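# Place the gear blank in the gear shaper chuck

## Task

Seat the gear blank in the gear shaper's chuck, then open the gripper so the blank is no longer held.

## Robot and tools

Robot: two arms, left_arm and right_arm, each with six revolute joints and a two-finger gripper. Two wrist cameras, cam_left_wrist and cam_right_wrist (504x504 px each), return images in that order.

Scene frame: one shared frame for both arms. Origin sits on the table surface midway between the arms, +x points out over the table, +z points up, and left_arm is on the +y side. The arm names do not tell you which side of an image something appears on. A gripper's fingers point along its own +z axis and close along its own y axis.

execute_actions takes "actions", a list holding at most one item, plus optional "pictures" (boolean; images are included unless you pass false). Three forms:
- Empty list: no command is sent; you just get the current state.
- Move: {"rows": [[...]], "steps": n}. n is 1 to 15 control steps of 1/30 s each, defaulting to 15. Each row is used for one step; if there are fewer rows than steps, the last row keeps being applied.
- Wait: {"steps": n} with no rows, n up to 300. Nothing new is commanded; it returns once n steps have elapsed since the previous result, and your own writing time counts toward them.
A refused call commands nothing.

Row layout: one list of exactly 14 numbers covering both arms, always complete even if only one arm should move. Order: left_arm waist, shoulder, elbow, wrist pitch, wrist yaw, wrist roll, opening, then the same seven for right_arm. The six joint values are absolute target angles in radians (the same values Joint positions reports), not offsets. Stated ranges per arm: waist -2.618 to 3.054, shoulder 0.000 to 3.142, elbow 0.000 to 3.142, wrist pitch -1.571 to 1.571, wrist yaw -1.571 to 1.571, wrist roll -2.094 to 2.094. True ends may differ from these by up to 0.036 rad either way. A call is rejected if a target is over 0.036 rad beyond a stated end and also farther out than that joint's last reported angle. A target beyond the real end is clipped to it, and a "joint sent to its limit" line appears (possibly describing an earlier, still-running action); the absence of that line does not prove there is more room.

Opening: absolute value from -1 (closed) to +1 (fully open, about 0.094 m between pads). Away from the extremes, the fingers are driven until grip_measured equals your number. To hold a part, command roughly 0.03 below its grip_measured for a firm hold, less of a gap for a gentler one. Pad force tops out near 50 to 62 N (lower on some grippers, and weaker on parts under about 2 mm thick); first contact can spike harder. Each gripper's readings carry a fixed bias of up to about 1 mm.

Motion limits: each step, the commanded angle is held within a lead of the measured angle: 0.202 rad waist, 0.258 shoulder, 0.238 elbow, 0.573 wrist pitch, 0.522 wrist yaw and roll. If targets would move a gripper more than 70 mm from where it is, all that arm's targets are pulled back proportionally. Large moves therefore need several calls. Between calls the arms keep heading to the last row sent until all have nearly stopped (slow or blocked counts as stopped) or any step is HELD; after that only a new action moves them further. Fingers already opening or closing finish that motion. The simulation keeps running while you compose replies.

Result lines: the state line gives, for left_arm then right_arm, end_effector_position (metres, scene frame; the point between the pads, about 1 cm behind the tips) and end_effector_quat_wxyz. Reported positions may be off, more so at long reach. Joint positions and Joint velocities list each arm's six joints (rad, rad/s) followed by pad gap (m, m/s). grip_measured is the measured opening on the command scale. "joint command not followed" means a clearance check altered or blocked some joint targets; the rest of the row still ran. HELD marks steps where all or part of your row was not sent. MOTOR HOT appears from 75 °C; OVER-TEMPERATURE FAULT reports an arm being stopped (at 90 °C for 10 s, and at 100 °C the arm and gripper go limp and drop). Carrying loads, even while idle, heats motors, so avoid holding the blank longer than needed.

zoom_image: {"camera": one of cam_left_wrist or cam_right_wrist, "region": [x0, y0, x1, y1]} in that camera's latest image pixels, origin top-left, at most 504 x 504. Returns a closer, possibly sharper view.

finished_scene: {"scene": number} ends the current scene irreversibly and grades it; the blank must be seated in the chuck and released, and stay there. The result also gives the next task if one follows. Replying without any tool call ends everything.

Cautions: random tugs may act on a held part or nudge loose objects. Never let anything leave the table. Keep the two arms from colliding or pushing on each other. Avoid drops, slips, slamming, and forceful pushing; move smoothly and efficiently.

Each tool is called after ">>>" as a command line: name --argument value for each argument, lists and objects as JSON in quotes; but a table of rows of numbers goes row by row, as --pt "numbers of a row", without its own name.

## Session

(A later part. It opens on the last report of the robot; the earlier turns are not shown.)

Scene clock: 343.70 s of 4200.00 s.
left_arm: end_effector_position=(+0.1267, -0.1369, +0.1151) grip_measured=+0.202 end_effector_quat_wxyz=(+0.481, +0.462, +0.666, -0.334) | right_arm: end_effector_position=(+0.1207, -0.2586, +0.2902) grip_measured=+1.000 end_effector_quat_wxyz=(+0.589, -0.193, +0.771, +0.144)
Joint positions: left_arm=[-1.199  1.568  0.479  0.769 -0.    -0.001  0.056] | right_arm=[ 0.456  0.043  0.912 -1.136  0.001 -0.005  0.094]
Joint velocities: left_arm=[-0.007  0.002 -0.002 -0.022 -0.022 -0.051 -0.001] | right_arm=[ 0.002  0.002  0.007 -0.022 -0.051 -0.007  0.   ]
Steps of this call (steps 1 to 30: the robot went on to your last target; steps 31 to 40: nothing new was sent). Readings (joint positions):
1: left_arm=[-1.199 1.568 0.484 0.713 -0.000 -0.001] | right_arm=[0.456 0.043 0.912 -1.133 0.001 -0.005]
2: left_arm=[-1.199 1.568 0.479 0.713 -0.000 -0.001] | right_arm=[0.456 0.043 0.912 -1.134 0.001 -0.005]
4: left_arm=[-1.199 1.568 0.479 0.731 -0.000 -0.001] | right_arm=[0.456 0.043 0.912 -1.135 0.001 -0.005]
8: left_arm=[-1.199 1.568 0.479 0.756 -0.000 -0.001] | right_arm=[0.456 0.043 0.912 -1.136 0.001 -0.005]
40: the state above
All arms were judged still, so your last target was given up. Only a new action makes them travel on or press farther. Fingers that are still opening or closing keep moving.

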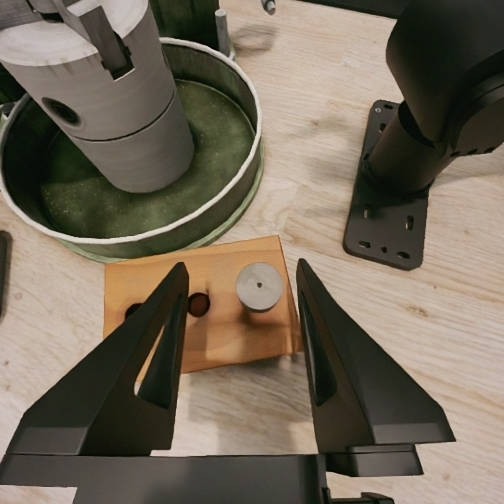

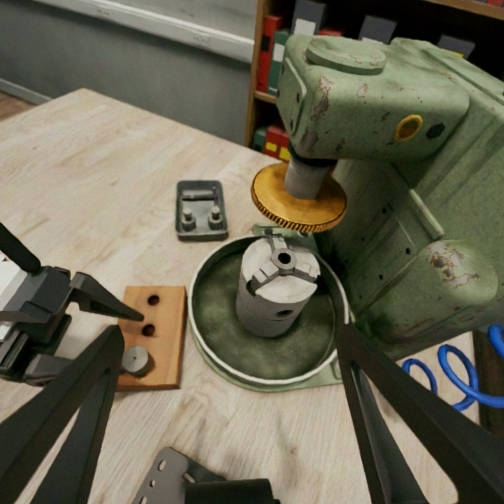

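>>> execute_actions --actions '[{"rows":[[-1.21,1.59,0.474,0.80,0,0,0.2,0.45,0.05,0.9,-1.15,0,0,1],[-1.22,1.61,0.469,0.83,0,0,0.2,0.45,0.05,0.9,-1.15,0,0,1],[-1.23,1.63,0.464,0.86,0,0,0.2,0.45,0.05,0.9,-1.15,0,0,1],[-1.23,1.65,0.459,0.89,0,0,0.2,0.45,0.05,0.9,-1.15,0,0,1],[-1.23,1.67,0.454,0.92,0,0,0.2,0.45,0.05,0.9,-1.15,0,0,1],[-1.23,1.69,0.449,0.94,0,0,0.2,0.45,0.05,0.9,-1.15,0,0,1],[-1.23,1.705,0.444,0.95,0,0,0.2,0.45,0.05,0.9,-1.15,0,0,1],[-1.23,1.716,0.44,0.95,0,0,0.2,0.45,0.05,0.9,-1.15,0,0,1]],"steps":15}]' --pictures false

>>> execute_actions --actions '[{"steps":20}]'

Scene clock: 355.63 s of 4200.00 s.
left_arm: end_effector_position=(+0.1175, -0.1434, +0.0879) grip_measured=+0.202 end_effector_quat_wxyz=(+0.476, +0.471, +0.661, -0.339) | right_arm: end_effector_position=(+0.1207, -0.2586, +0.2902) grip_measured=+1.000 end_effector_quat_wxyz=(+0.589, -0.193, +0.771, +0.144)
Joint positions: left_arm=[-1.225  1.704  0.453  0.929 -0.001 -0.001  0.056] | right_arm=[ 0.456  0.043  0.912 -1.136  0.001 -0.005  0.094]
Joint velocities: left_arm=[-0.012 -0.012  0.007  0.139  0.037  0.007  0.001] | right_arm=[-0.007  0.012 -0.017 -0.007 -0.022  0.037  0.   ]
Steps of this call (steps 1 to 90: nothing new was sent; then 8.43 s passed at rest; steps 91 to 105: all 15 steps of this action). Readings (joint positions):
91: left_arm=[-1.199 1.568 0.479 0.772 -0.000 -0.001] | right_arm=[0.456 0.043 0.912 -1.136 0.001 -0.005]
92: left_arm=[-1.202 1.572 0.479 0.782 -0.001 -0.001] | right_arm=[0.456 0.043 0.912 -1.136 0.001 -0.005]
94: left_arm=[-1.214 1.595 0.479 0.823 -0.001 -0.001] | right_arm=[0.456 0.043 0.912 -1.136 0.001 -0.005]
98: left_arm=[-1.225 1.673 0.474 0.901 -0.001 -0.001] | right_arm=[0.456 0.043 0.912 -1.136 0.001 -0.005]
105: the state above

Scene clock: 356.30 s of 4200.00 s.
left_arm: end_effector_position=(+0.1180, -0.1449, +0.0928) grip_measured=+0.202 end_effector_quat_wxyz=(+0.483, +0.467, +0.656, -0.344) | right_arm: end_effector_position=(+0.1207, -0.2586, +0.2902) grip_measured=+1.000 end_effector_quat_wxyz=(+0.589, -0.193, +0.771, +0.144)
Joint positions: left_arm=[-1.225  1.704  0.453  0.95  -0.001 -0.001  0.056] | right_arm=[ 0.456  0.043  0.912 -1.136  0.001 -0.005  0.094]
Joint velocities: left_arm=[-0.007 -0.007  0.007  0.007 -0.022  0.037 -0.   ] | right_arm=[-0.022  0.012 -0.012  0.037  0.051  0.051  0.   ]
Steps of this call (steps 1 to 20: the robot went on to your last target). Readings (joint positions):
1: left_arm=[-1.225 1.704 0.453 0.934 -0.001 -0.001] | right_arm=[0.456 0.043 0.912 -1.136 0.001 -0.005]
2: left_arm=[-1.225 1.704 0.453 0.938 -0.001 -0.001] | right_arm=[0.456 0.043 0.912 -1.136 0.001 -0.005]
4: left_arm=[-1.225 1.704 0.453 0.943 -0.001 -0.001] | right_arm=[0.456 0.043 0.912 -1.136 0.001 -0.005]
8: left_arm=[-1.225 1.704 0.453 0.948 -0.001 -0.001] | right_arm=[0.456 0.043 0.912 -1.136 0.001 -0.005]
20: the state above

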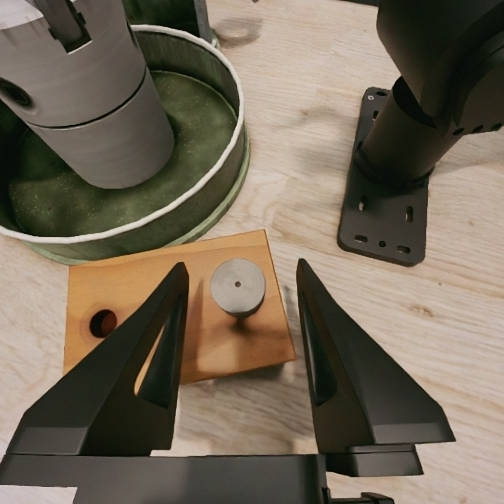

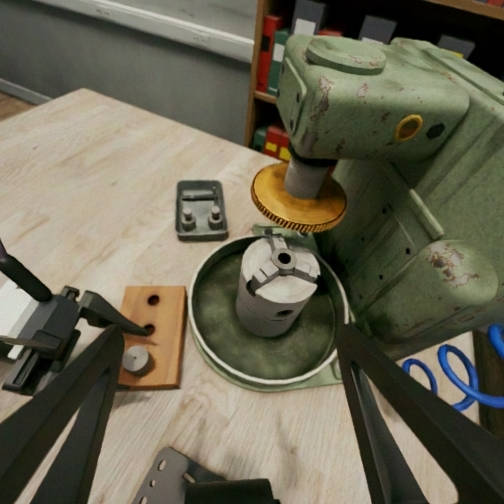

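>>> execute_actions --actions '[{"rows":[[-1.215,1.73,0.44,0.97,0,0,0.2,0.45,0.05,0.9,-1.15,0,0,1],[-1.215,1.745,0.44,0.99,0,0,0.2,0.45,0.05,0.9,-1.15,0,0,1],[-1.215,1.76,0.438,1.01,0,0,0.2,0.45,0.05,0.9,-1.15,0,0,1],[-1.215,1.775,0.437,1.03,0,0,0.2,0.45,0.05,0.9,-1.15,0,0,1],[-1.215,1.79,0.436,1.05,0,0,0.2,0.45,0.05,0.9,-1.15,0,0,1],[-1.215,1.805,0.435,1.07,0,0,0.2,0.45,0.05,0.9,-1.15,0,0,1],[-1.215,1.82,0.434,1.085,0,0,0.2,0.45,0.05,0.9,-1.15,0,0,1],[-1.215,1.835,0.433,1.1,0,0,0.2,0.45,0.05,0.9,-1.15,0,0,1],[-1.215,1.848,0.432,1.1,0,0,0.2,0.45,0.05,0.9,-1.15,0,0,1],[-1.215,1.857,0.432,1.1,0,0,0.2,0.45,0.05,0.9,-1.15,0,0,1]],"steps":15}]' --pictures false

>>> execute_actions --actions '[{"steps":20}]'

>>> zoom_image --camera "cam_right_wrist" --region '[40, 270, 200, 410]'

Scene clock: 371.53 s of 4200.00 s.
left_arm: end_effector_position=(+0.1194, -0.1490, +0.0669) grip_measured=+0.202 end_effector_quat_wxyz=(+0.480, +0.469, +0.658, -0.342) | right_arm: end_effector_position=(+0.1207, -0.2586, +0.2902) grip_measured=+1.000 end_effector_quat_wxyz=(+0.589, -0.193, +0.771, +0.144)
Joint positions: left_arm=[-1.225  1.842  0.453  1.079 -0.001 -0.001  0.056] | right_arm=[ 0.456  0.043  0.912 -1.136  0.001 -0.005  0.094]
Joint velocities: left_arm=[ 0.017  0.007 -0.007  0.168 -0.081  0.051  0.   ] | right_arm=[-0.027 -0.002 -0.017  0.007  0.022 -0.037  0.   ]
Steps of this call (steps 1 to 15: the robot went on to your last target; steps 16 to 90: nothing new was sent; then 11.73 s passed at rest; steps 91 to 105: all 15 steps of this action). Readings (joint positions):
91: left_arm=[-1.225 1.704 0.453 0.952 -0.001 -0.001] | right_arm=[0.456 0.043 0.912 -1.136 0.001 -0.005]
92: left_arm=[-1.225 1.707 0.453 0.959 -0.001 -0.001] | right_arm=[0.456 0.043 0.912 -1.136 0.001 -0.005]
94: left_arm=[-1.225 1.727 0.453 0.988 -0.001 -0.001] | right_arm=[0.456 0.043 0.912 -1.136 0.001 -0.005]
98: left_arm=[-1.225 1.790 0.453 1.044 -0.001 -0.001] | right_arm=[0.456 0.043 0.912 -1.136 0.001 -0.005]
105: the state above

Scene clock: 372.20 s of 4200.00 s.
left_arm: end_effector_position=(+0.1199, -0.1504, +0.0719) grip_measured=+0.202 end_effector_quat_wxyz=(+0.487, +0.465, +0.653, -0.347) | right_arm: end_effector_position=(+0.1207, -0.2586, +0.2902) grip_measured=+1.000 end_effector_quat_wxyz=(+0.589, -0.193, +0.771, +0.144)
Joint positions: left_arm=[-1.225  1.842  0.453  1.1   -0.001 -0.001  0.056] | right_arm=[ 0.456  0.043  0.912 -1.136  0.001 -0.005  0.094]
Joint velocities: left_arm=[-0.022 -0.002 -0.002  0.081 -0.007 -0.081  0.001] | right_arm=[-0.002  0.002 -0.012  0.007 -0.037 -0.007  0.   ]
Steps of this call (steps 1 to 20: the robot went on to your last target). Readings (joint positions):
1: left_arm=[-1.225 1.842 0.453 1.084 -0.001 -0.001] | right_arm=[0.456 0.043 0.912 -1.136 0.001 -0.005]
2: left_arm=[-1.225 1.842 0.453 1.088 -0.001 -0.001] | right_arm=[0.456 0.043 0.912 -1.136 0.001 -0.005]
4: left_arm=[-1.225 1.842 0.453 1.093 -0.001 -0.001] | right_arm=[0.456 0.043 0.912 -1.136 0.001 -0.005]
8: left_arm=[-1.225 1.842 0.453 1.098 -0.001 -0.001] | right_arm=[0.456 0.043 0.912 -1.136 0.001 -0.005]
20: the state above

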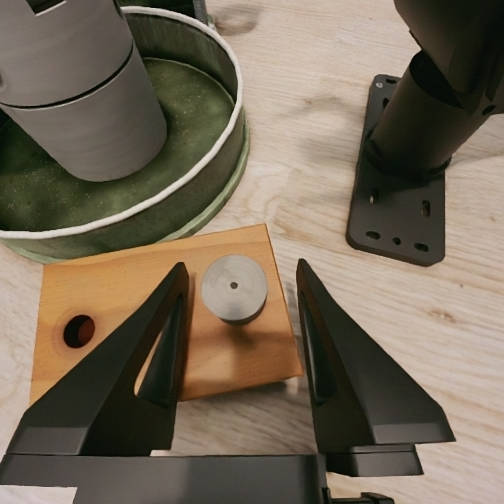

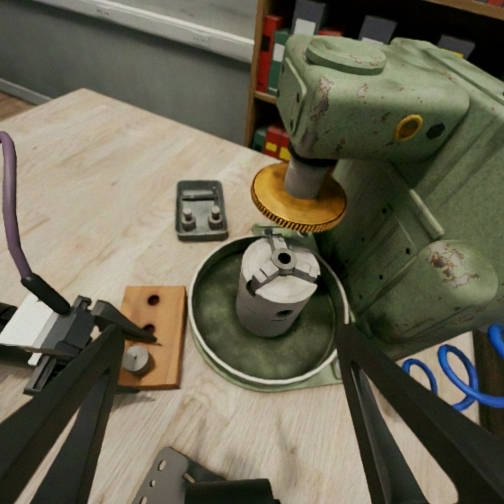

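Region (40, 270, 200, 410) of cam_right_wrist's 504x504 image, scaled by 3.150, with more detail than that image has; it fills the top 441 rows of this view, and the rest is white.

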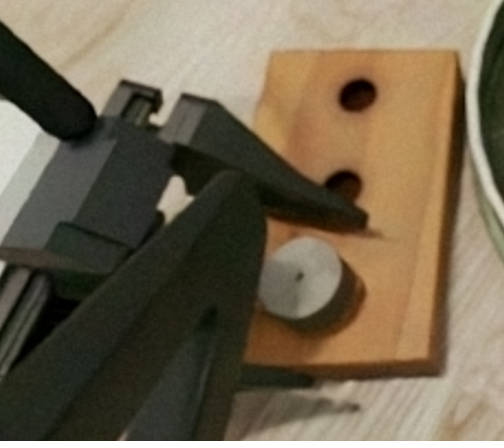

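>>> execute_actions --actions '[{"rows":[[-1.206,1.857,0.44,1.1,0,0,0.1,0.45,0.05,0.9,-1.15,0,0,1],[-1.206,1.857,0.44,1.1,0,0,0.0,0.45,0.05,0.9,-1.15,0,0,1],[-1.206,1.857,0.44,1.1,0,0,-0.1,0.45,0.05,0.9,-1.15,0,0,1],[-1.206,1.857,0.44,1.1,0,0,-0.16,0.45,0.05,0.9,-1.15,0,0,1],[-1.206,1.857,0.44,1.1,0,0,-0.2,0.45,0.05,0.9,-1.15,0,0,1],[-1.206,1.857,0.44,1.1,0,0,-0.24,0.45,0.05,0.9,-1.15,0,0,1],[-1.206,1.857,0.44,1.1,0,0,-0.28,0.45,0.05,0.9,-1.15,0,0,1],[-1.206,1.857,0.44,1.1,0,0,-0.31,0.45,0.05,0.9,-1.15,0,0,1],[-1.206,1.857,0.44,1.1,0,0,-0.34,0.45,0.05,0.9,-1.15,0,0,1],[-1.206,1.857,0.44,1.1,0,0,-0.37,0.45,0.05,0.9,-1.15,0,0,1],[-1.206,1.857,0.44,1.1,0,0,-0.40,0.45,0.05,0.9,-1.15,0,0,1],[-1.206,1.857,0.44,1.1,0,0,-0.43,0.45,0.05,0.9,-1.15,0,0,1],[-1.206,1.857,0.44,1.1,0,0,-0.47,0.45,0.05,0.9,-1.15,0,0,1]],"steps":15}]' --pictures false

>>> execute_actions --actions '[{"steps":10}]'

Scene clock: 383.00 s of 4200.00 s.
left_arm: end_effector_position=(+0.1238, -0.1493, +0.0727) grip_measured=-0.403 end_effector_quat_wxyz=(+0.488, +0.462, +0.654, -0.347) | right_arm: end_effector_position=(+0.1207, -0.2586, +0.2902) grip_measured=+1.000 end_effector_quat_wxyz=(+0.589, -0.193, +0.771, +0.144)
Joint positions: left_arm=[-1.212  1.842  0.453  1.103  0.006 -0.001  0.028] | right_arm=[ 0.456  0.043  0.912 -1.136  0.001 -0.005  0.094]
Joint velocities: left_arm=[-0.017  0.017 -0.002 -0.007 -0.022 -0.007  0.001] | right_arm=[-0.002 -0.002 -0.012 -0.022 -0.066 -0.022  0.   ]
Steps of this call (steps 1 to 15: the robot went on to your last target; steps 16 to 90: nothing new was sent; then 7.30 s passed at rest; steps 91 to 105: all 15 steps of this action). Readings (joint positions):
91: left_arm=[-1.223 1.842 0.453 1.100 -0.001 -0.001] | right_arm=[0.456 0.043 0.912 -1.136 0.001 -0.005]
92: left_arm=[-1.220 1.842 0.453 1.100 -0.001 -0.001] | right_arm=[0.456 0.043 0.912 -1.136 0.001 -0.005]
94: left_arm=[-1.215 1.842 0.453 1.100 -0.001 -0.001] | right_arm=[0.456 0.043 0.912 -1.136 0.001 -0.005]
98: left_arm=[-1.212 1.842 0.453 1.101 -0.000 -0.001] | right_arm=[0.456 0.043 0.912 -1.136 0.001 -0.005]
105: the state above

Scene clock: 383.33 s of 4200.00 s.
left_arm: end_effector_position=(+0.1238, -0.1493, +0.0727) grip_measured=-0.403 end_effector_quat_wxyz=(+0.488, +0.462, +0.654, -0.347) | right_arm: end_effector_position=(+0.1207, -0.2586, +0.2902) grip_measured=+1.000 end_effector_quat_wxyz=(+0.589, -0.193, +0.771, +0.144)
Joint positions: left_arm=[-1.212  1.842  0.453  1.103  0.006 -0.001  0.028] | right_arm=[ 0.456  0.043  0.912 -1.136  0.001 -0.005  0.094]
Joint velocities: left_arm=[-0.007 -0.002 -0.002 -0.022  0.022  0.007 -0.001] | right_arm=[-0.002  0.012 -0.007  0.037 -0.037 -0.051  0.   ]
Steps of this call (steps 1 to 10: the robot went on to your last target). Readings (joint positions):
1: left_arm=[-1.212 1.842 0.453 1.103 0.006 -0.001] | right_arm=[0.456 0.043 0.912 -1.136 0.001 -0.005]
2: left_arm=[-1.212 1.842 0.453 1.103 0.006 -0.001] | right_arm=[0.456 0.043 0.912 -1.136 0.001 -0.005]
4: left_arm=[-1.212 1.842 0.453 1.103 0.006 -0.001] | right_arm=[0.456 0.043 0.912 -1.136 0.001 -0.005]
8: left_arm=[-1.212 1.842 0.453 1.103 0.006 -0.001] | right_arm=[0.456 0.043 0.912 -1.136 0.001 -0.005]
10: the state above

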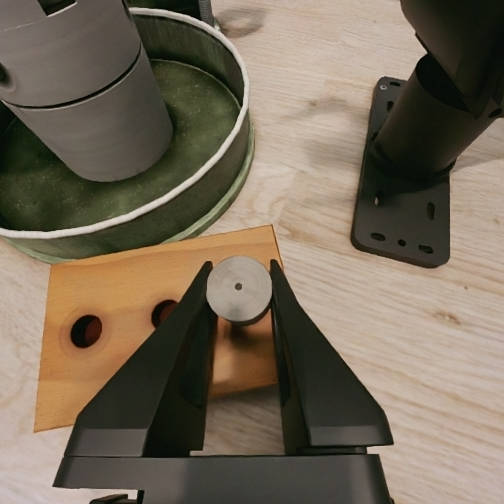

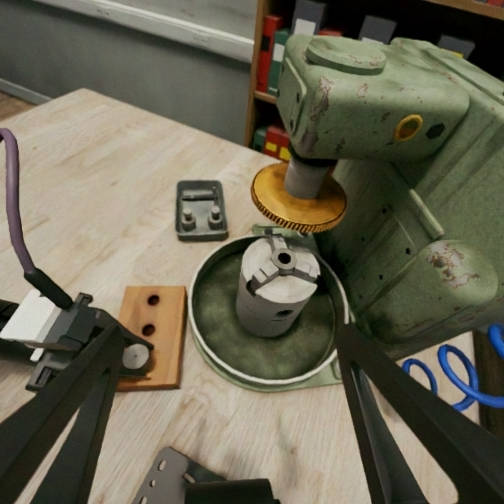

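>>> execute_actions --actions '[{"rows":[[-1.206,1.825,0.465,1.10,0,0,-0.47,0.45,0.05,0.9,-1.15,0,0,1],[-1.206,1.817,0.467,1.095,0,0,-0.47,0.45,0.05,0.9,-1.15,0,0,1],[-1.206,1.809,0.469,1.09,0,0,-0.47,0.45,0.05,0.9,-1.15,0,0,1],[-1.206,1.801,0.471,1.082,0,0,-0.47,0.45,0.05,0.9,-1.15,0,0,1],[-1.206,1.793,0.473,1.074,0,0,-0.47,0.45,0.05,0.9,-1.15,0,0,1],[-1.206,1.785,0.475,1.066,0,0,-0.47,0.45,0.05,0.9,-1.15,0,0,1],[-1.206,1.777,0.477,1.058,0,0,-0.47,0.45,0.05,0.9,-1.15,0,0,1],[-1.206,1.769,0.479,1.05,0,0,-0.47,0.45,0.05,0.9,-1.15,0,0,1],[-1.206,1.761,0.481,1.042,0,0,-0.47,0.45,0.05,0.9,-1.15,0,0,1],[-1.206,1.753,0.483,1.034,0,0,-0.47,0.45,0.05,0.9,-1.15,0,0,1],[-1.206,1.745,0.485,1.026,0,0,-0.47,0.45,0.05,0.9,-1.15,0,0,1],[-1.206,1.737,0.487,1.018,0,0,-0.47,0.45,0.05,0.9,-1.15,0,0,1],[-1.206,1.729,0.489,1.01,0,0,-0.47,0.45,0.05,0.9,-1.15,0,0,1],[-1.206,1.721,0.491,1.002,0,0,-0.47,0.45,0.05,0.9,-1.15,0,0,1],[-1.206,1.713,0.493,0.994,0,0,-0.47,0.45,0.05,0.9,-1.15,0,0,1]],"steps":15}]' --pictures false

>>> execute_actions --actions '[{"steps":15}]'

Scene clock: 399.80 s of 4200.00 s.
left_arm: end_effector_position=(+0.1228, -0.1464, +0.0863) grip_measured=-0.403 end_effector_quat_wxyz=(+0.487, +0.463, +0.655, -0.346) | right_arm: end_effector_position=(+0.1207, -0.2586, +0.2902) grip_measured=+1.000 end_effector_quat_wxyz=(+0.589, -0.193, +0.771, +0.144)
Joint positions: left_arm=[-1.212  1.757  0.453  1.013  0.006 -0.001  0.028] | right_arm=[ 0.456  0.043  0.912 -1.136  0.001 -0.005  0.094]
Joint velocities: left_arm=[ 0.007 -0.232 -0.002 -0.212 -0.051 -0.037  0.   ] | right_arm=[ 0.007  0.007  0.012  0.051 -0.022  0.037  0.   ]
Steps of this call (steps 1 to 15: the robot went on to your last target; steps 16 to 90: nothing new was sent; then 12.97 s passed at rest; steps 91 to 105: all 15 steps of this action). Readings (joint positions):
91: left_arm=[-1.212 1.842 0.453 1.103 0.006 -0.001] | right_arm=[0.456 0.043 0.912 -1.136 0.001 -0.005]
92: left_arm=[-1.212 1.842 0.453 1.103 0.006 -0.001] | right_arm=[0.456 0.043 0.912 -1.136 0.001 -0.005]
94: left_arm=[-1.212 1.840 0.453 1.101 0.006 -0.001] | right_arm=[0.456 0.043 0.912 -1.136 0.001 -0.005]
98: left_arm=[-1.212 1.814 0.453 1.067 0.006 -0.001] | right_arm=[0.456 0.043 0.912 -1.136 0.001 -0.005]
105: the state above

Scene clock: 400.30 s of 4200.00 s.
left_arm: end_effector_position=(+0.1222, -0.1448, +0.0854) grip_measured=-0.403 end_effector_quat_wxyz=(+0.482, +0.466, +0.659, -0.342) | right_arm: end_effector_position=(+0.1207, -0.2586, +0.2902) grip_measured=+1.000 end_effector_quat_wxyz=(+0.589, -0.193, +0.771, +0.144)
Joint positions: left_arm=[-1.212  1.741  0.453  0.982  0.006 -0.001  0.028] | right_arm=[ 0.456  0.043  0.912 -1.136  0.001 -0.005  0.094]
Joint velocities: left_arm=[ 0.002 -0.007  0.007 -0.037  0.022 -0.022  0.001] | right_arm=[-0.012 -0.007 -0.012 -0.037 -0.066  0.022  0.   ]
Steps of this call (steps 1 to 15: the robot went on to your last target). Readings (joint positions):
1: left_arm=[-1.212 1.750 0.453 1.007 0.006 -0.001] | right_arm=[0.456 0.043 0.912 -1.136 0.001 -0.005]
2: left_arm=[-1.212 1.745 0.453 1.003 0.006 -0.001] | right_arm=[0.456 0.043 0.912 -1.136 0.001 -0.005]
4: left_arm=[-1.212 1.741 0.453 0.999 0.006 -0.001] | right_arm=[0.456 0.043 0.912 -1.136 0.001 -0.005]
8: left_arm=[-1.212 1.741 0.453 0.987 0.006 -0.001] | right_arm=[0.456 0.043 0.912 -1.136 0.001 -0.005]
15: the state above

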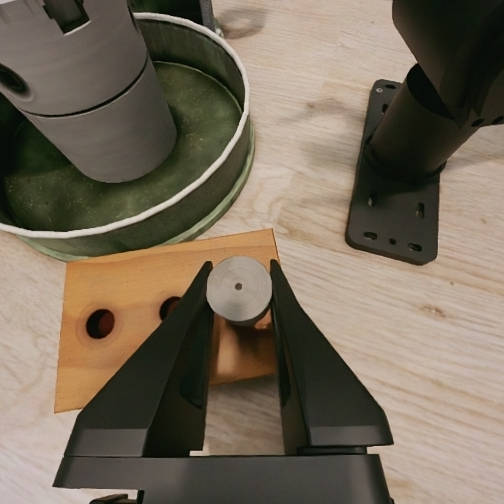

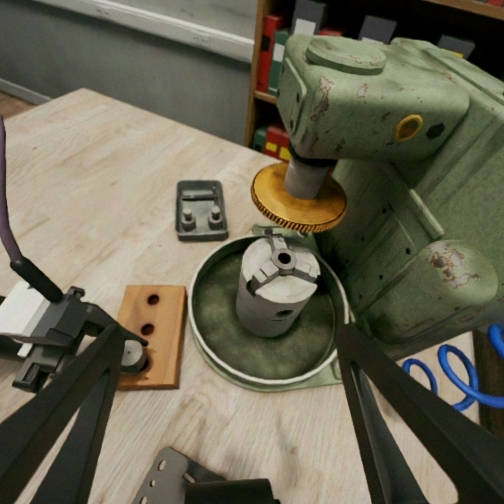

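>>> execute_actions --actions '[{"rows":[[-1.2,1.68,0.51,0.95,0,0,-0.47,0.45,0.05,0.9,-1.15,0,0,1],[-1.195,1.65,0.53,0.90,0,0,-0.47,0.45,0.05,0.9,-1.15,0,0,1],[-1.19,1.62,0.55,0.85,0,0,-0.47,0.45,0.05,0.9,-1.15,0,0,1],[-1.185,1.59,0.57,0.80,0,0,-0.47,0.45,0.05,0.9,-1.15,0,0,1],[-1.18,1.56,0.595,0.745,0,0,-0.47,0.45,0.05,0.9,-1.15,0,0,1],[-1.17,1.53,0.62,0.69,0,0,-0.47,0.45,0.05,0.9,-1.15,0,0,1],[-1.16,1.50,0.645,0.635,0,0,-0.47,0.45,0.05,0.9,-1.15,0,0,1],[-1.15,1.47,0.67,0.58,0,0,-0.47,0.45,0.05,0.9,-1.15,0,0,1],[-1.13,1.44,0.695,0.525,0,0,-0.47,0.45,0.05,0.9,-1.15,0,0,1],[-1.11,1.41,0.72,0.47,0,0,-0.47,0.45,0.05,0.9,-1.15,0,0,1],[-1.09,1.38,0.745,0.415,0,0,-0.47,0.45,0.05,0.9,-1.15,0,0,1],[-1.07,1.35,0.77,0.36,0,0,-0.47,0.45,0.05,0.9,-1.15,0,0,1],[-1.05,1.32,0.79,0.32,0,0,-0.47,0.45,0.05,0.9,-1.15,0,0,1],[-1.035,1.30,0.80,0.295,0,0,-0.47,0.45,0.05,0.9,-1.15,0,0,1]],"steps":15}]' --pictures false

>>> execute_actions --actions '[{"rows":[[-1.035,1.33,0.83,0.3,0,0,-0.47,0.45,0.05,0.9,-1.15,0,0,1],[-1.035,1.36,0.86,0.3,0,0,-0.47,0.45,0.05,0.9,-1.15,0,0,1],[-1.035,1.39,0.89,0.3,0,0,-0.47,0.45,0.05,0.9,-1.15,0,0,1],[-1.035,1.42,0.92,0.3,0,0,-0.47,0.45,0.05,0.9,-1.15,0,0,1],[-1.035,1.45,0.95,0.3,0,0,-0.47,0.45,0.05,0.9,-1.15,0,0,1],[-1.035,1.48,0.98,0.3,0,0,-0.47,0.45,0.05,0.9,-1.15,0,0,1],[-1.035,1.51,1.01,0.3,0,0,-0.47,0.45,0.05,0.9,-1.15,0,0,1],[-1.035,1.545,1.04,0.3,0,0,-0.47,0.45,0.05,0.9,-1.15,0,0,1],[-1.035,1.58,1.07,0.3,0,0,-0.47,0.45,0.05,0.9,-1.15,0,0,1],[-1.035,1.615,1.10,0.3,0,0,-0.47,0.45,0.05,0.9,-1.15,0,0,1],[-1.035,1.65,1.13,0.3,0,0,-0.47,0.45,0.05,0.9,-1.15,0,0,1],[-1.035,1.685,1.16,0.3,0,0,-0.47,0.45,0.05,0.9,-1.15,0,0,1],[-1.035,1.72,1.19,0.3,0,0,-0.47,0.45,0.05,0.9,-1.15,0,0,1],[-1.035,1.755,1.22,0.3,0,0,-0.47,0.45,0.05,0.9,-1.15,0,0,1],[-1.035,1.79,1.25,0.3,0,0,-0.47,0.45,0.05,0.9,-1.15,0,0,1]],"steps":15}]' --pictures false

>>> execute_actions --actions '[{"steps":25}]'

Scene clock: 428.07 s of 4200.00 s.
left_arm: end_effector_position=(+0.1929, -0.1315, +0.2557) grip_measured=-0.403 end_effector_quat_wxyz=(+0.562, +0.385, +0.651, -0.334) | right_arm: end_effector_position=(+0.1207, -0.2586, +0.2902) grip_measured=+1.000 end_effector_quat_wxyz=(+0.589, -0.193, +0.771, +0.144)
Joint positions: left_arm=[-1.053  1.346  0.764  0.436  0.003 -0.001  0.028] | right_arm=[ 0.456  0.043  0.912 -1.136  0.001 -0.005  0.094]
Joint velocities: left_arm=[ 0.462 -0.681  0.408 -0.711 -0.183  0.007  0.   ] | right_arm=[ 0.002  0.007  0.002 -0.037 -0.066 -0.007  0.   ]
Steps of this call (steps 1 to 15: the robot went on to your last target; steps 16 to 90: nothing new was sent; then 24.27 s passed at rest; steps 91 to 105: all 15 steps of this action). Readings (joint positions):
91: left_arm=[-1.212 1.737 0.457 0.971 0.006 -0.001] | right_arm=[0.456 0.043 0.912 -1.136 0.001 -0.005]
92: left_arm=[-1.210 1.725 0.465 0.947 0.006 -0.001] | right_arm=[0.456 0.043 0.912 -1.136 0.001 -0.005]
94: left_arm=[-1.202 1.682 0.492 0.879 0.006 -0.001] | right_arm=[0.456 0.043 0.912 -1.136 0.001 -0.005]
98: left_arm=[-1.175 1.559 0.589 0.720 0.006 -0.001] | right_arm=[0.456 0.043 0.912 -1.136 0.001 -0.005]
105: the state above

Scene clock: 428.57 s of 4200.00 s.
left_arm: end_effector_position=(+0.2497, -0.2097, +0.2361) grip_measured=-0.402 end_effector_quat_wxyz=(+0.528, +0.395, +0.688, -0.303) | right_arm: end_effector_position=(+0.1207, -0.2586, +0.2902) grip_measured=+1.000 end_effector_quat_wxyz=(+0.589, -0.193, +0.771, +0.144)
Joint positions: left_arm=[-1.033  1.727  1.168  0.297 -0.004 -0.001  0.028] | right_arm=[ 0.456  0.043  0.912 -1.136  0.001 -0.005  0.094]
Joint velocities: left_arm=[ 0.002  1.018  0.862 -0.095 -0.022 -0.095  0.   ] | right_arm=[-0.007 -0.012  0.007  0.022  0.037 -0.066  0.   ]
Steps of this call (steps 1 to 15: all 15 steps of this action). Readings (joint positions):
1: left_arm=[-1.041 1.331 0.780 0.417 -0.001 -0.001] | right_arm=[0.456 0.043 0.912 -1.136 0.001 -0.005]
2: left_arm=[-1.035 1.329 0.802 0.401 -0.003 -0.001] | right_arm=[0.456 0.043 0.912 -1.136 0.001 -0.005]
4: left_arm=[-1.033 1.354 0.851 0.370 -0.004 -0.001] | right_arm=[0.456 0.043 0.912 -1.136 0.001 -0.005]
8: left_arm=[-1.033 1.473 0.966 0.333 -0.004 -0.001] | right_arm=[0.456 0.043 0.912 -1.136 0.001 -0.005]
15: the state above

Scene clock: 429.40 s of 4200.00 s.
left_arm: end_effector_position=(+0.2559, -0.2205, +0.2125) grip_measured=-0.402 end_effector_quat_wxyz=(+0.509, +0.403, +0.701, -0.293) | right_arm: end_effector_position=(+0.1207, -0.2586, +0.2902) grip_measured=+1.000 end_effector_quat_wxyz=(+0.589, -0.193, +0.771, +0.144)
Joint positions: left_arm=[-1.033  1.8    1.21   0.274 -0.004 -0.001  0.028] | right_arm=[ 0.456  0.043  0.912 -1.136  0.001 -0.005  0.094]
Joint velocities: left_arm=[-0.002 -0.012 -0.012 -0.051  0.051  0.007  0.003] | right_arm=[ 0.002  0.017 -0.012 -0.051  0.051 -0.037  0.   ]
Steps of this call (steps 1 to 25: the robot went on to your last target). Readings (joint positions):
1: left_arm=[-1.033 1.758 1.192 0.297 -0.004 -0.001] | right_arm=[0.456 0.043 0.912 -1.136 0.001 -0.005]
2: left_arm=[-1.033 1.780 1.206 0.296 -0.004 -0.001] | right_arm=[0.456 0.043 0.912 -1.136 0.001 -0.005]
4: left_arm=[-1.033 1.798 1.210 0.287 -0.004 -0.001] | right_arm=[0.456 0.043 0.912 -1.136 0.001 -0.005]
8: left_arm=[-1.033 1.800 1.210 0.274 -0.004 -0.001] | right_arm=[0.456 0.043 0.912 -1.136 0.001 -0.005]
25: the state above

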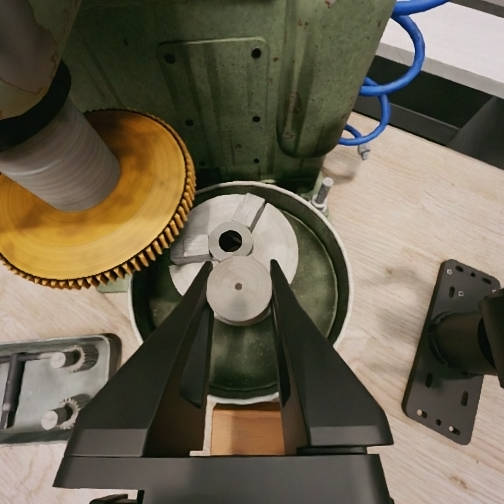

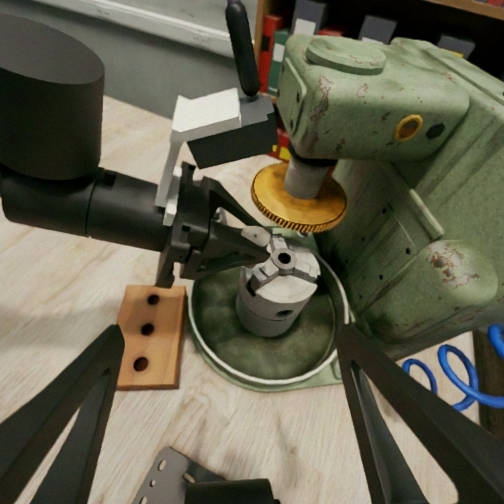

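>>> execute_actions --actions '[{"rows":[[-1.05,1.79,1.25,0.3,-0.04,0.015,-0.47,0.4,0.05,0.9,-1.15,0,0,1],[-1.065,1.79,1.25,0.3,-0.08,0.03,-0.47,0.35,0.05,0.9,-1.15,0,0,1],[-1.08,1.79,1.25,0.3,-0.12,0.045,-0.47,0.3,0.05,0.9,-1.15,0,0,1],[-1.095,1.79,1.25,0.3,-0.16,0.06,-0.47,0.25,0.05,0.9,-1.15,0,0,1],[-1.11,1.79,1.25,0.3,-0.20,0.075,-0.47,0.2,0.05,0.9,-1.15,0,0,1],[-1.125,1.79,1.25,0.3,-0.24,0.09,-0.47,0.15,0.05,0.9,-1.15,0,0,1],[-1.14,1.79,1.25,0.3,-0.28,0.105,-0.47,0.1,0.05,0.9,-1.15,0,0,1],[-1.155,1.79,1.25,0.3,-0.32,0.12,-0.47,0.1,0.05,0.9,-1.15,0,0,1],[-1.17,1.79,1.25,0.29,-0.36,0.135,-0.47,0.1,0.05,0.9,-1.15,0,0,1],[-1.185,1.79,1.25,0.28,-0.40,0.15,-0.47,0.1,0.05,0.9,-1.15,0,0,1],[-1.2,1.79,1.25,0.27,-0.44,0.165,-0.47,0.1,0.05,0.9,-1.15,0,0,1],[-1.21,1.79,1.25,0.265,-0.48,0.18,-0.47,0.1,0.05,0.9,-1.15,0,0,1],[-1.215,1.79,1.25,0.265,-0.52,0.19,-0.47,0.1,0.05,0.9,-1.15,0,0,1],[-1.215,1.79,1.25,0.265,-0.55,0.19,-0.47,0.1,0.05,0.9,-1.15,0,0,1],[-1.215,1.79,1.25,0.265,-0.575,0.19,-0.47,0.1,0.05,0.9,-1.15,0,0,1]],"steps":15}]' --pictures false

>>> execute_actions --actions '[{"steps":25}]'

Scene clock: 455.83 s of 4200.00 s.
left_arm: end_effector_position=(+0.2251, -0.2253, +0.2139) grip_measured=-0.402 end_effector_quat_wxyz=(+0.574, +0.416, +0.689, -0.149) | right_arm: end_effector_position=(+0.1325, -0.2941, +0.2902) grip_measured=+1.000 end_effector_quat_wxyz=(+0.605, -0.056, +0.793, +0.040)
Joint positions: left_arm=[-1.218  1.8    1.21   0.26  -0.415  0.151  0.028] | right_arm=[ 0.108  0.043  0.912 -1.136 -0.    -0.005  0.094]
Joint velocities: left_arm=[-0.159 -0.002  0.002 -0.154 -0.886  0.242 -0.001] | right_arm=[ 0.012  0.007 -0.002  0.051  0.022 -0.007  0.   ]
Steps of this call (steps 1 to 15: the robot went on to your last target; steps 16 to 90: nothing new was sent; then 22.93 s passed at rest; steps 91 to 105: all 15 steps of this action). Readings (joint positions):
91: left_arm=[-1.035 1.800 1.210 0.274 -0.008 0.001] | right_arm=[0.448 0.043 0.912 -1.136 0.000 -0.005]
92: left_arm=[-1.038 1.800 1.210 0.274 -0.021 0.005] | right_arm=[0.423 0.043 0.912 -1.136 0.000 -0.005]
94: left_arm=[-1.055 1.800 1.210 0.274 -0.063 0.019] | right_arm=[0.338 0.043 0.912 -1.136 -0.000 -0.005]
98: left_arm=[-1.120 1.800 1.210 0.274 -0.179 0.063] | right_arm=[0.145 0.043 0.912 -1.136 -0.000 -0.005]
105: the state above

Scene clock: 456.67 s of 4200.00 s.
left_arm: end_effector_position=(+0.2421, -0.2069, +0.2166) grip_measured=-0.402 end_effector_quat_wxyz=(+0.595, +0.390, +0.698, -0.084) | right_arm: end_effector_position=(+0.1325, -0.2941, +0.2902) grip_measured=+1.000 end_effector_quat_wxyz=(+0.605, -0.056, +0.793, +0.040)
Joint positions: left_arm=[-1.219  1.8    1.21   0.254 -0.559  0.186  0.028] | right_arm=[ 0.108  0.043  0.912 -1.136 -0.    -0.005  0.094]
Joint velocities: left_arm=[-0.007  0.007 -0.007 -0.022  0.037  0.022 -0.001] | right_arm=[-0.012  0.002  0.002  0.066  0.022  0.007  0.   ]
Steps of this call (steps 1 to 25: the robot went on to your last target). Readings (joint positions):
1: left_arm=[-1.221 1.800 1.210 0.258 -0.442 0.159] | right_arm=[0.108 0.043 0.912 -1.136 -0.000 -0.005]
2: left_arm=[-1.221 1.800 1.210 0.257 -0.465 0.164] | right_arm=[0.108 0.043 0.912 -1.136 -0.000 -0.005]
4: left_arm=[-1.219 1.800 1.210 0.256 -0.501 0.172] | right_arm=[0.108 0.043 0.912 -1.136 -0.000 -0.005]
8: left_arm=[-1.219 1.800 1.210 0.254 -0.538 0.181] | right_arm=[0.108 0.043 0.912 -1.136 -0.000 -0.005]
25: the state above

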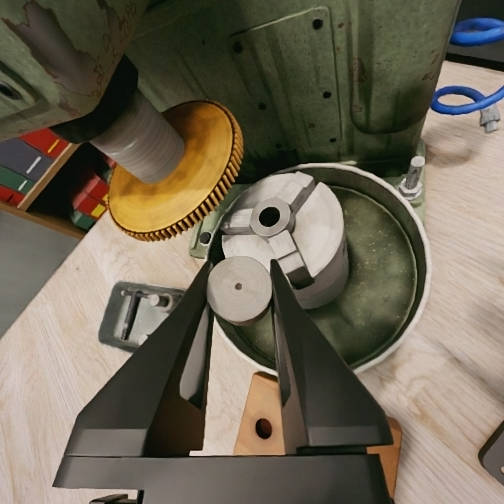

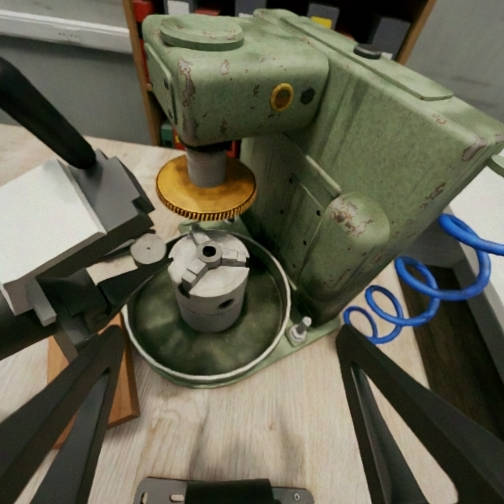

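>>> execute_actions --actions '[{"rows":[[-1.215,1.80,1.26,0.265,-0.575,0.15,-0.47,0.1,0.05,0.9,-1.15,0,0,1],[-1.215,1.81,1.27,0.265,-0.575,0.10,-0.47,0.1,0.05,0.9,-1.15,0,0,1],[-1.215,1.82,1.28,0.265,-0.575,0.05,-0.47,0.1,0.05,0.9,-1.15,0,0,1],[-1.215,1.83,1.29,0.265,-0.575,0.0,-0.47,0.1,0.05,0.9,-1.15,0,0,1],[-1.215,1.84,1.30,0.265,-0.575,-0.05,-0.47,0.1,0.05,0.9,-1.15,0,0,1],[-1.215,1.85,1.31,0.265,-0.575,-0.1,-0.47,0.1,0.05,0.9,-1.15,0,0,1],[-1.215,1.86,1.32,0.265,-0.575,-0.15,-0.47,0.1,0.05,0.9,-1.15,0,0,1],[-1.215,1.87,1.33,0.265,-0.575,-0.19,-0.47,0.1,0.05,0.9,-1.15,0,0,1],[-1.215,1.88,1.34,0.265,-0.575,-0.19,-0.47,0.1,0.05,0.9,-1.15,0,0,1],[-1.215,1.89,1.35,0.265,-0.575,-0.19,-0.47,0.1,0.05,0.9,-1.15,0,0,1],[-1.215,1.90,1.36,0.265,-0.575,-0.19,-0.47,0.1,0.05,0.9,-1.15,0,0,1],[-1.215,1.91,1.37,0.265,-0.575,-0.19,-0.47,0.1,0.05,0.9,-1.15,0,0,1]],"steps":15}]' --pictures false

>>> execute_actions --actions '[{"steps":25}]'

Scene clock: 475.07 s of 4200.00 s.
left_arm: end_effector_position=(+0.2520, -0.2339, +0.2164) grip_measured=-0.402 end_effector_quat_wxyz=(+0.576, +0.263, +0.751, -0.185) | right_arm: end_effector_position=(+0.1325, -0.2941, +0.2902) grip_measured=+1.000 end_effector_quat_wxyz=(+0.605, -0.056, +0.793, +0.040)
Joint positions: left_arm=[-1.219  1.904  1.334  0.248 -0.562 -0.149  0.028] | right_arm=[ 0.108  0.043  0.912 -1.136 -0.    -0.005  0.094]
Joint velocities: left_arm=[ 0.002  0.1    0.002  0.037 -0.037 -0.198 -0.   ] | right_arm=[-0.007  0.012  0.002 -0.095 -0.095  0.007  0.   ]
Steps of this call (steps 1 to 15: the robot went on to your last target; steps 16 to 90: nothing new was sent; then 14.90 s passed at rest; steps 91 to 105: all 15 steps of this action). Readings (joint positions):
91: left_arm=[-1.219 1.800 1.213 0.252 -0.560 0.182] | right_arm=[0.108 0.043 0.912 -1.136 -0.000 -0.005]
92: left_arm=[-1.219 1.801 1.217 0.249 -0.560 0.169] | right_arm=[0.108 0.043 0.912 -1.136 -0.000 -0.005]
94: left_arm=[-1.219 1.809 1.235 0.247 -0.561 0.123] | right_arm=[0.108 0.043 0.912 -1.136 -0.000 -0.005]
98: left_arm=[-1.219 1.841 1.282 0.247 -0.562 -0.020] | right_arm=[0.108 0.043 0.912 -1.136 -0.000 -0.005]
105: the state above

Scene clock: 475.90 s of 4200.00 s.
left_arm: end_effector_position=(+0.2522, -0.2342, +0.2134) grip_measured=-0.402 end_effector_quat_wxyz=(+0.571, +0.252, +0.757, -0.192) | right_arm: end_effector_position=(+0.1325, -0.2941, +0.2902) grip_measured=+1.000 end_effector_quat_wxyz=(+0.605, -0.056, +0.793, +0.040)
Joint positions: left_arm=[-1.219  1.909  1.334  0.246 -0.562 -0.183  0.028] | right_arm=[ 0.108  0.043  0.912 -1.136 -0.    -0.005  0.094]
Joint velocities: left_arm=[ 0.007 -0.017  0.007 -0.051 -0.037  0.007  0.001] | right_arm=[ 0.007  0.002 -0.002 -0.022  0.022 -0.051  0.   ]
Steps of this call (steps 1 to 25: the robot went on to your last target). Readings (joint positions):
1: left_arm=[-1.219 1.906 1.334 0.247 -0.562 -0.156] | right_arm=[0.108 0.043 0.912 -1.136 -0.000 -0.005]
2: left_arm=[-1.219 1.908 1.334 0.246 -0.562 -0.162] | right_arm=[0.108 0.043 0.912 -1.136 -0.000 -0.005]
4: left_arm=[-1.219 1.909 1.334 0.246 -0.562 -0.170] | right_arm=[0.108 0.043 0.912 -1.136 -0.000 -0.005]
8: left_arm=[-1.219 1.909 1.334 0.246 -0.562 -0.178] | right_arm=[0.108 0.043 0.912 -1.136 -0.000 -0.005]
25: the state above

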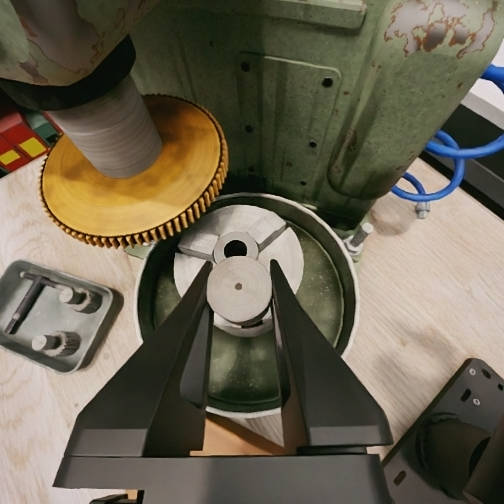

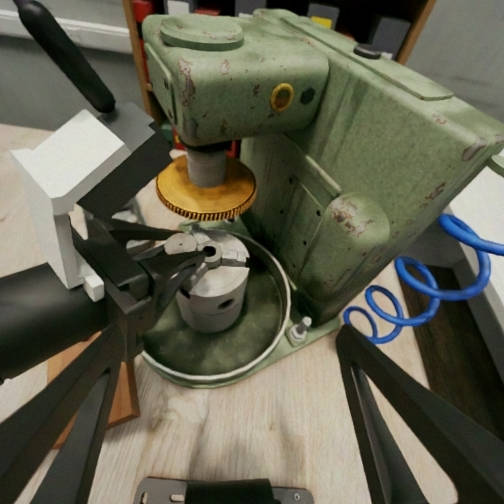

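>>> execute_actions --actions '[{"rows":[[-1.205,1.918,1.385,0.26,-0.575,-0.19,-0.47,0.1,0.05,0.9,-1.15,0,0,1],[-1.201,1.926,1.398,0.255,-0.575,-0.19,-0.47,0.1,0.05,0.9,-1.15,0,0,1],[-1.197,1.935,1.411,0.25,-0.575,-0.19,-0.47,0.1,0.05,0.9,-1.15,0,0,1],[-1.193,1.944,1.424,0.245,-0.575,-0.19,-0.47,0.1,0.05,0.9,-1.15,0,0,1],[-1.189,1.953,1.437,0.24,-0.575,-0.19,-0.47,0.1,0.05,0.9,-1.15,0,0,1],[-1.185,1.962,1.45,0.235,-0.575,-0.19,-0.47,0.1,0.05,0.9,-1.15,0,0,1],[-1.181,1.971,1.463,0.23,-0.575,-0.19,-0.47,0.1,0.05,0.9,-1.15,0,0,1],[-1.177,1.98,1.476,0.225,-0.575,-0.19,-0.47,0.1,0.05,0.9,-1.15,0,0,1],[-1.173,1.989,1.489,0.22,-0.575,-0.19,-0.47,0.1,0.05,0.9,-1.15,0,0,1],[-1.17,1.998,1.502,0.213,-0.575,-0.19,-0.47,0.1,0.05,0.9,-1.15,0,0,1],[-1.167,2.007,1.515,0.206,-0.575,-0.19,-0.47,0.1,0.05,0.9,-1.15,0,0,1],[-1.165,2.016,1.528,0.20,-0.575,-0.19,-0.47,0.1,0.05,0.9,-1.15,0,0,1],[-1.165,2.025,1.54,0.195,-0.575,-0.19,-0.47,0.1,0.05,0.9,-1.15,0,0,1]],"steps":15}]' --pictures false

>>> execute_actions --actions '[{"steps":25}]'

>>> zoom_image --camera "cam_right_wrist" --region '[100, 100, 320, 340]'

Scene clock: 498.13 s of 4200.00 s.
left_arm: end_effector_position=(+0.2891, -0.2490, +0.2222) grip_measured=-0.402 end_effector_quat_wxyz=(+0.581, +0.228, +0.759, -0.184) | right_arm: end_effector_position=(+0.1325, -0.2941, +0.2902) grip_measured=+1.000 end_effector_quat_wxyz=(+0.605, -0.056, +0.793, +0.040)
Joint positions: left_arm=[-1.168  2.014  1.502  0.204 -0.563 -0.184  0.028] | right_arm=[ 0.108  0.043  0.912 -1.136 -0.    -0.005  0.094]
Joint velocities: left_arm=[ 0.017  0.12   0.1   -0.125 -0.007  0.066 -0.   ] | right_arm=[-0.002  0.007  0.007 -0.007 -0.022  0.037  0.   ]
Steps of this call (steps 1 to 15: the robot went on to your last target; steps 16 to 90: nothing new was sent; then 18.73 s passed at rest; steps 91 to 105: all 15 steps of this action). Readings (joint positions):
91: left_arm=[-1.218 1.909 1.336 0.244 -0.562 -0.183] | right_arm=[0.108 0.043 0.912 -1.136 -0.000 -0.005]
92: left_arm=[-1.217 1.911 1.342 0.241 -0.562 -0.183] | right_arm=[0.108 0.043 0.912 -1.136 -0.000 -0.005]
94: left_arm=[-1.211 1.923 1.365 0.237 -0.562 -0.183] | right_arm=[0.108 0.043 0.912 -1.136 -0.000 -0.005]
98: left_arm=[-1.192 1.955 1.422 0.231 -0.562 -0.183] | right_arm=[0.108 0.043 0.912 -1.136 -0.000 -0.005]
105: the state above

Scene clock: 498.97 s of 4200.00 s.
left_arm: end_effector_position=(+0.2891, -0.2484, +0.2153) grip_measured=-0.402 end_effector_quat_wxyz=(+0.575, +0.233, +0.764, -0.177) | right_arm: end_effector_position=(+0.1325, -0.2941, +0.2902) grip_measured=+1.000 end_effector_quat_wxyz=(+0.605, -0.056, +0.793, +0.040)
Joint positions: left_arm=[-1.168  2.021  1.504  0.185 -0.563 -0.184  0.028] | right_arm=[ 0.108  0.043  0.912 -1.136 -0.    -0.005  0.094]
Joint velocities: left_arm=[ 0.017  0.007  0.007 -0.007  0.081 -0.022 -0.   ] | right_arm=[ 0.022 -0.012  0.032  0.022  0.007 -0.051  0.   ]
Steps of this call (steps 1 to 25: the robot went on to your last target). Readings (joint positions):
1: left_arm=[-1.168 2.017 1.504 0.201 -0.563 -0.184] | right_arm=[0.108 0.043 0.912 -1.136 -0.000 -0.005]
2: left_arm=[-1.168 2.019 1.504 0.198 -0.563 -0.184] | right_arm=[0.108 0.043 0.912 -1.136 -0.000 -0.005]
4: left_arm=[-1.168 2.020 1.504 0.191 -0.563 -0.184] | right_arm=[0.108 0.043 0.912 -1.136 -0.000 -0.005]
8: left_arm=[-1.168 2.021 1.504 0.186 -0.563 -0.184] | right_arm=[0.108 0.043 0.912 -1.136 -0.000 -0.005]
25: the state above

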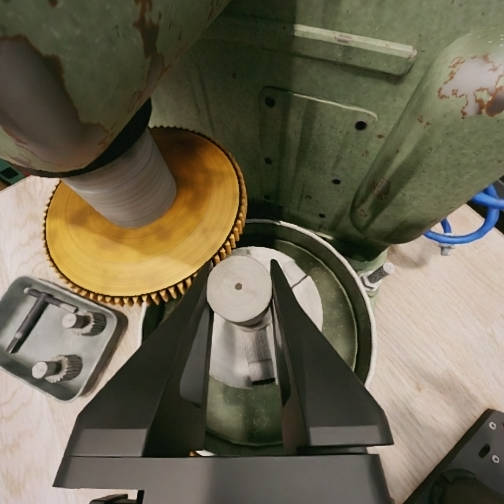

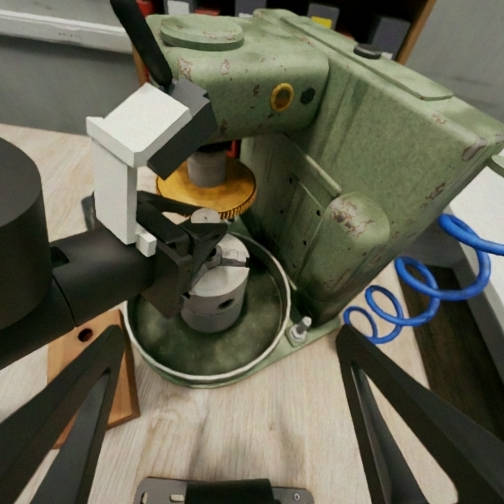

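Region (100, 100, 320, 340) of cam_right_wrist's 504x504 image, scaled by 2.100, with more detail than that image has; it fills the left 462 columns of this view, and the rest is white.

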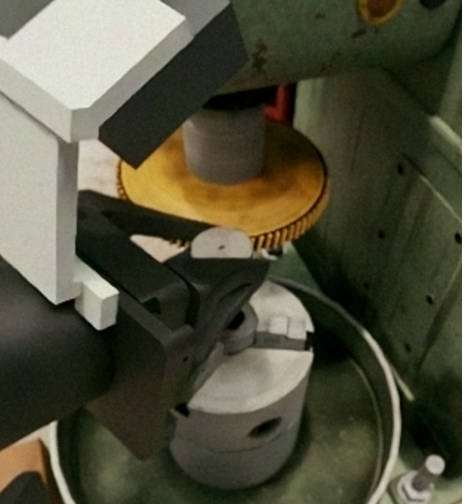

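>>> execute_actions --actions '[{"rows":[[-1.175,2.03,1.54,0.21,-0.575,-0.19,-0.47,0.1,0.05,0.9,-1.15,0,0,1],[-1.18,2.035,1.54,0.22,-0.575,-0.19,-0.47,0.1,0.05,0.9,-1.15,0,0,1],[-1.184,2.04,1.54,0.225,-0.575,-0.19,-0.47,0.1,0.05,0.9,-1.15,0,0,1],[-1.184,2.047,1.54,0.225,-0.575,-0.19,-0.47,0.1,0.05,0.9,-1.15,0,0,1]],"steps":15}]' --pictures false

>>> execute_actions --actions '[{"steps":20}]'

>>> zoom_image --camera "cam_right_wrist" --region '[140, 170, 290, 320]'

>>> zoom_image --camera "cam_left_wrist" --region '[140, 200, 380, 440]'

Scene clock: 515.87 s of 4200.00 s.
left_arm: end_effector_position=(+0.2847, -0.2543, +0.2068) grip_measured=-0.402 end_effector_quat_wxyz=(+0.573, +0.238, +0.764, -0.177) | right_arm: end_effector_position=(+0.1324, -0.2941, +0.2901) grip_measured=+1.000 end_effector_quat_wxyz=(+0.605, -0.056, +0.793, +0.040)
Joint positions: left_arm=[-1.179  2.041  1.504  0.199 -0.564 -0.184  0.028] | right_arm=[ 0.108  0.043  0.912 -1.136 -0.    -0.005  0.094]
Joint velocities: left_arm=[-0.012 -0.012 -0.002 -0.007 -0.022 -0.007  0.001] | right_arm=[-0.012  0.007  0.002 -0.037  0.081 -0.066  0.   ]
Steps of this call (steps 1 to 15: the robot went on to your last target; steps 16 to 90: nothing new was sent; then 13.40 s passed at rest; steps 91 to 105: all 15 steps of this action). Readings (joint positions):
91: left_arm=[-1.168 2.021 1.504 0.185 -0.563 -0.184] | right_arm=[0.108 0.043 0.912 -1.136 -0.000 -0.005]
92: left_arm=[-1.168 2.021 1.504 0.185 -0.563 -0.184] | right_arm=[0.108 0.043 0.912 -1.136 -0.000 -0.005]
94: left_arm=[-1.170 2.024 1.504 0.191 -0.563 -0.184] | right_arm=[0.108 0.043 0.912 -1.136 -0.000 -0.005]
98: left_arm=[-1.178 2.037 1.504 0.195 -0.563 -0.184] | right_arm=[0.108 0.043 0.912 -1.136 -0.000 -0.005]
105: the state above

Scene clock: 516.53 s of 4200.00 s.
left_arm: end_effector_position=(+0.2847, -0.2543, +0.2068) grip_measured=-0.402 end_effector_quat_wxyz=(+0.573, +0.238, +0.764, -0.177) | right_arm: end_effector_position=(+0.1324, -0.2941, +0.2901) grip_measured=+1.000 end_effector_quat_wxyz=(+0.605, -0.056, +0.793, +0.040)
Joint positions: left_arm=[-1.179  2.041  1.504  0.199 -0.564 -0.184  0.028] | right_arm=[ 0.108  0.043  0.912 -1.136 -0.    -0.005  0.094]
Joint velocities: left_arm=[-0.012 -0.017  0.002 -0.022  0.022 -0.095  0.001] | right_arm=[ 0.012 -0.017 -0.012 -0.066  0.022  0.007  0.   ]
Steps of this call (steps 1 to 15: the robot went on to your last target; steps 16 to 20: nothing new was sent). Readings (joint positions):
1: left_arm=[-1.179 2.041 1.504 0.199 -0.564 -0.184] | right_arm=[0.108 0.043 0.912 -1.136 -0.000 -0.005]
2: left_arm=[-1.179 2.041 1.504 0.199 -0.564 -0.184] | right_arm=[0.108 0.043 0.912 -1.136 -0.000 -0.005]
4: left_arm=[-1.179 2.041 1.504 0.199 -0.564 -0.184] | right_arm=[0.108 0.043 0.912 -1.136 -0.000 -0.005]
8: left_arm=[-1.179 2.041 1.504 0.199 -0.564 -0.184] | right_arm=[0.108 0.043 0.912 -1.136 -0.000 -0.005]
20: the state above
All arms were judged still, so your last target was given up. Only a new action makes them travel on or press farther. Fingers that are still opening or closing keep moving.

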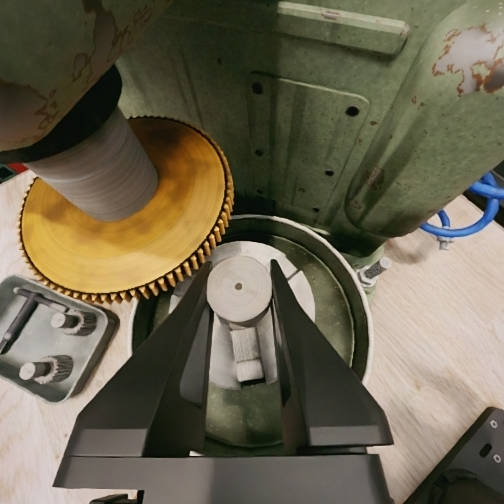

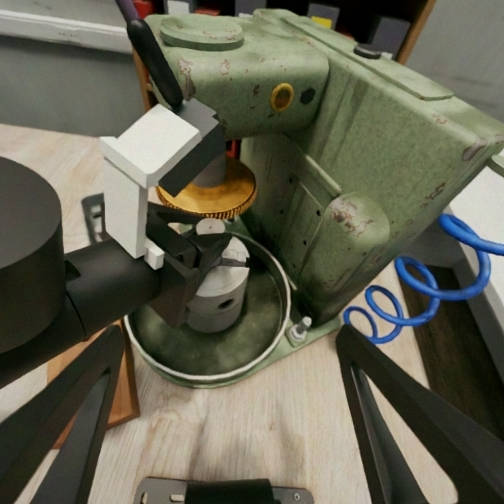

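Region (140, 170, 290, 320) of cam_right_wrist's 504x504 image, scaled by 3.360, with more detail than that image has.

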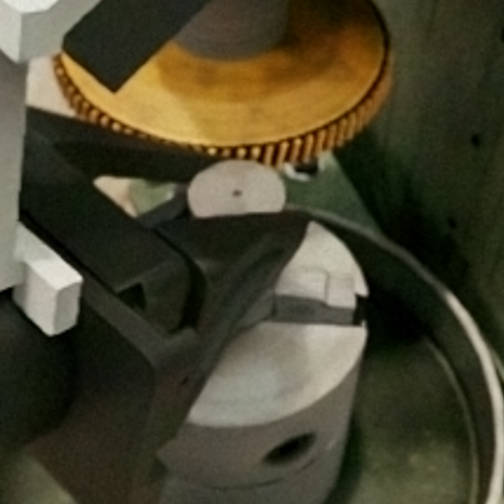

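Region (140, 200, 380, 440) of cam_left_wrist's 504x504 image, scaled by 2.100, with more detail than that image has.

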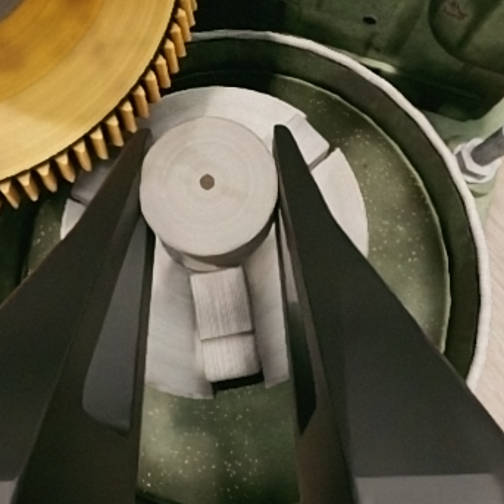

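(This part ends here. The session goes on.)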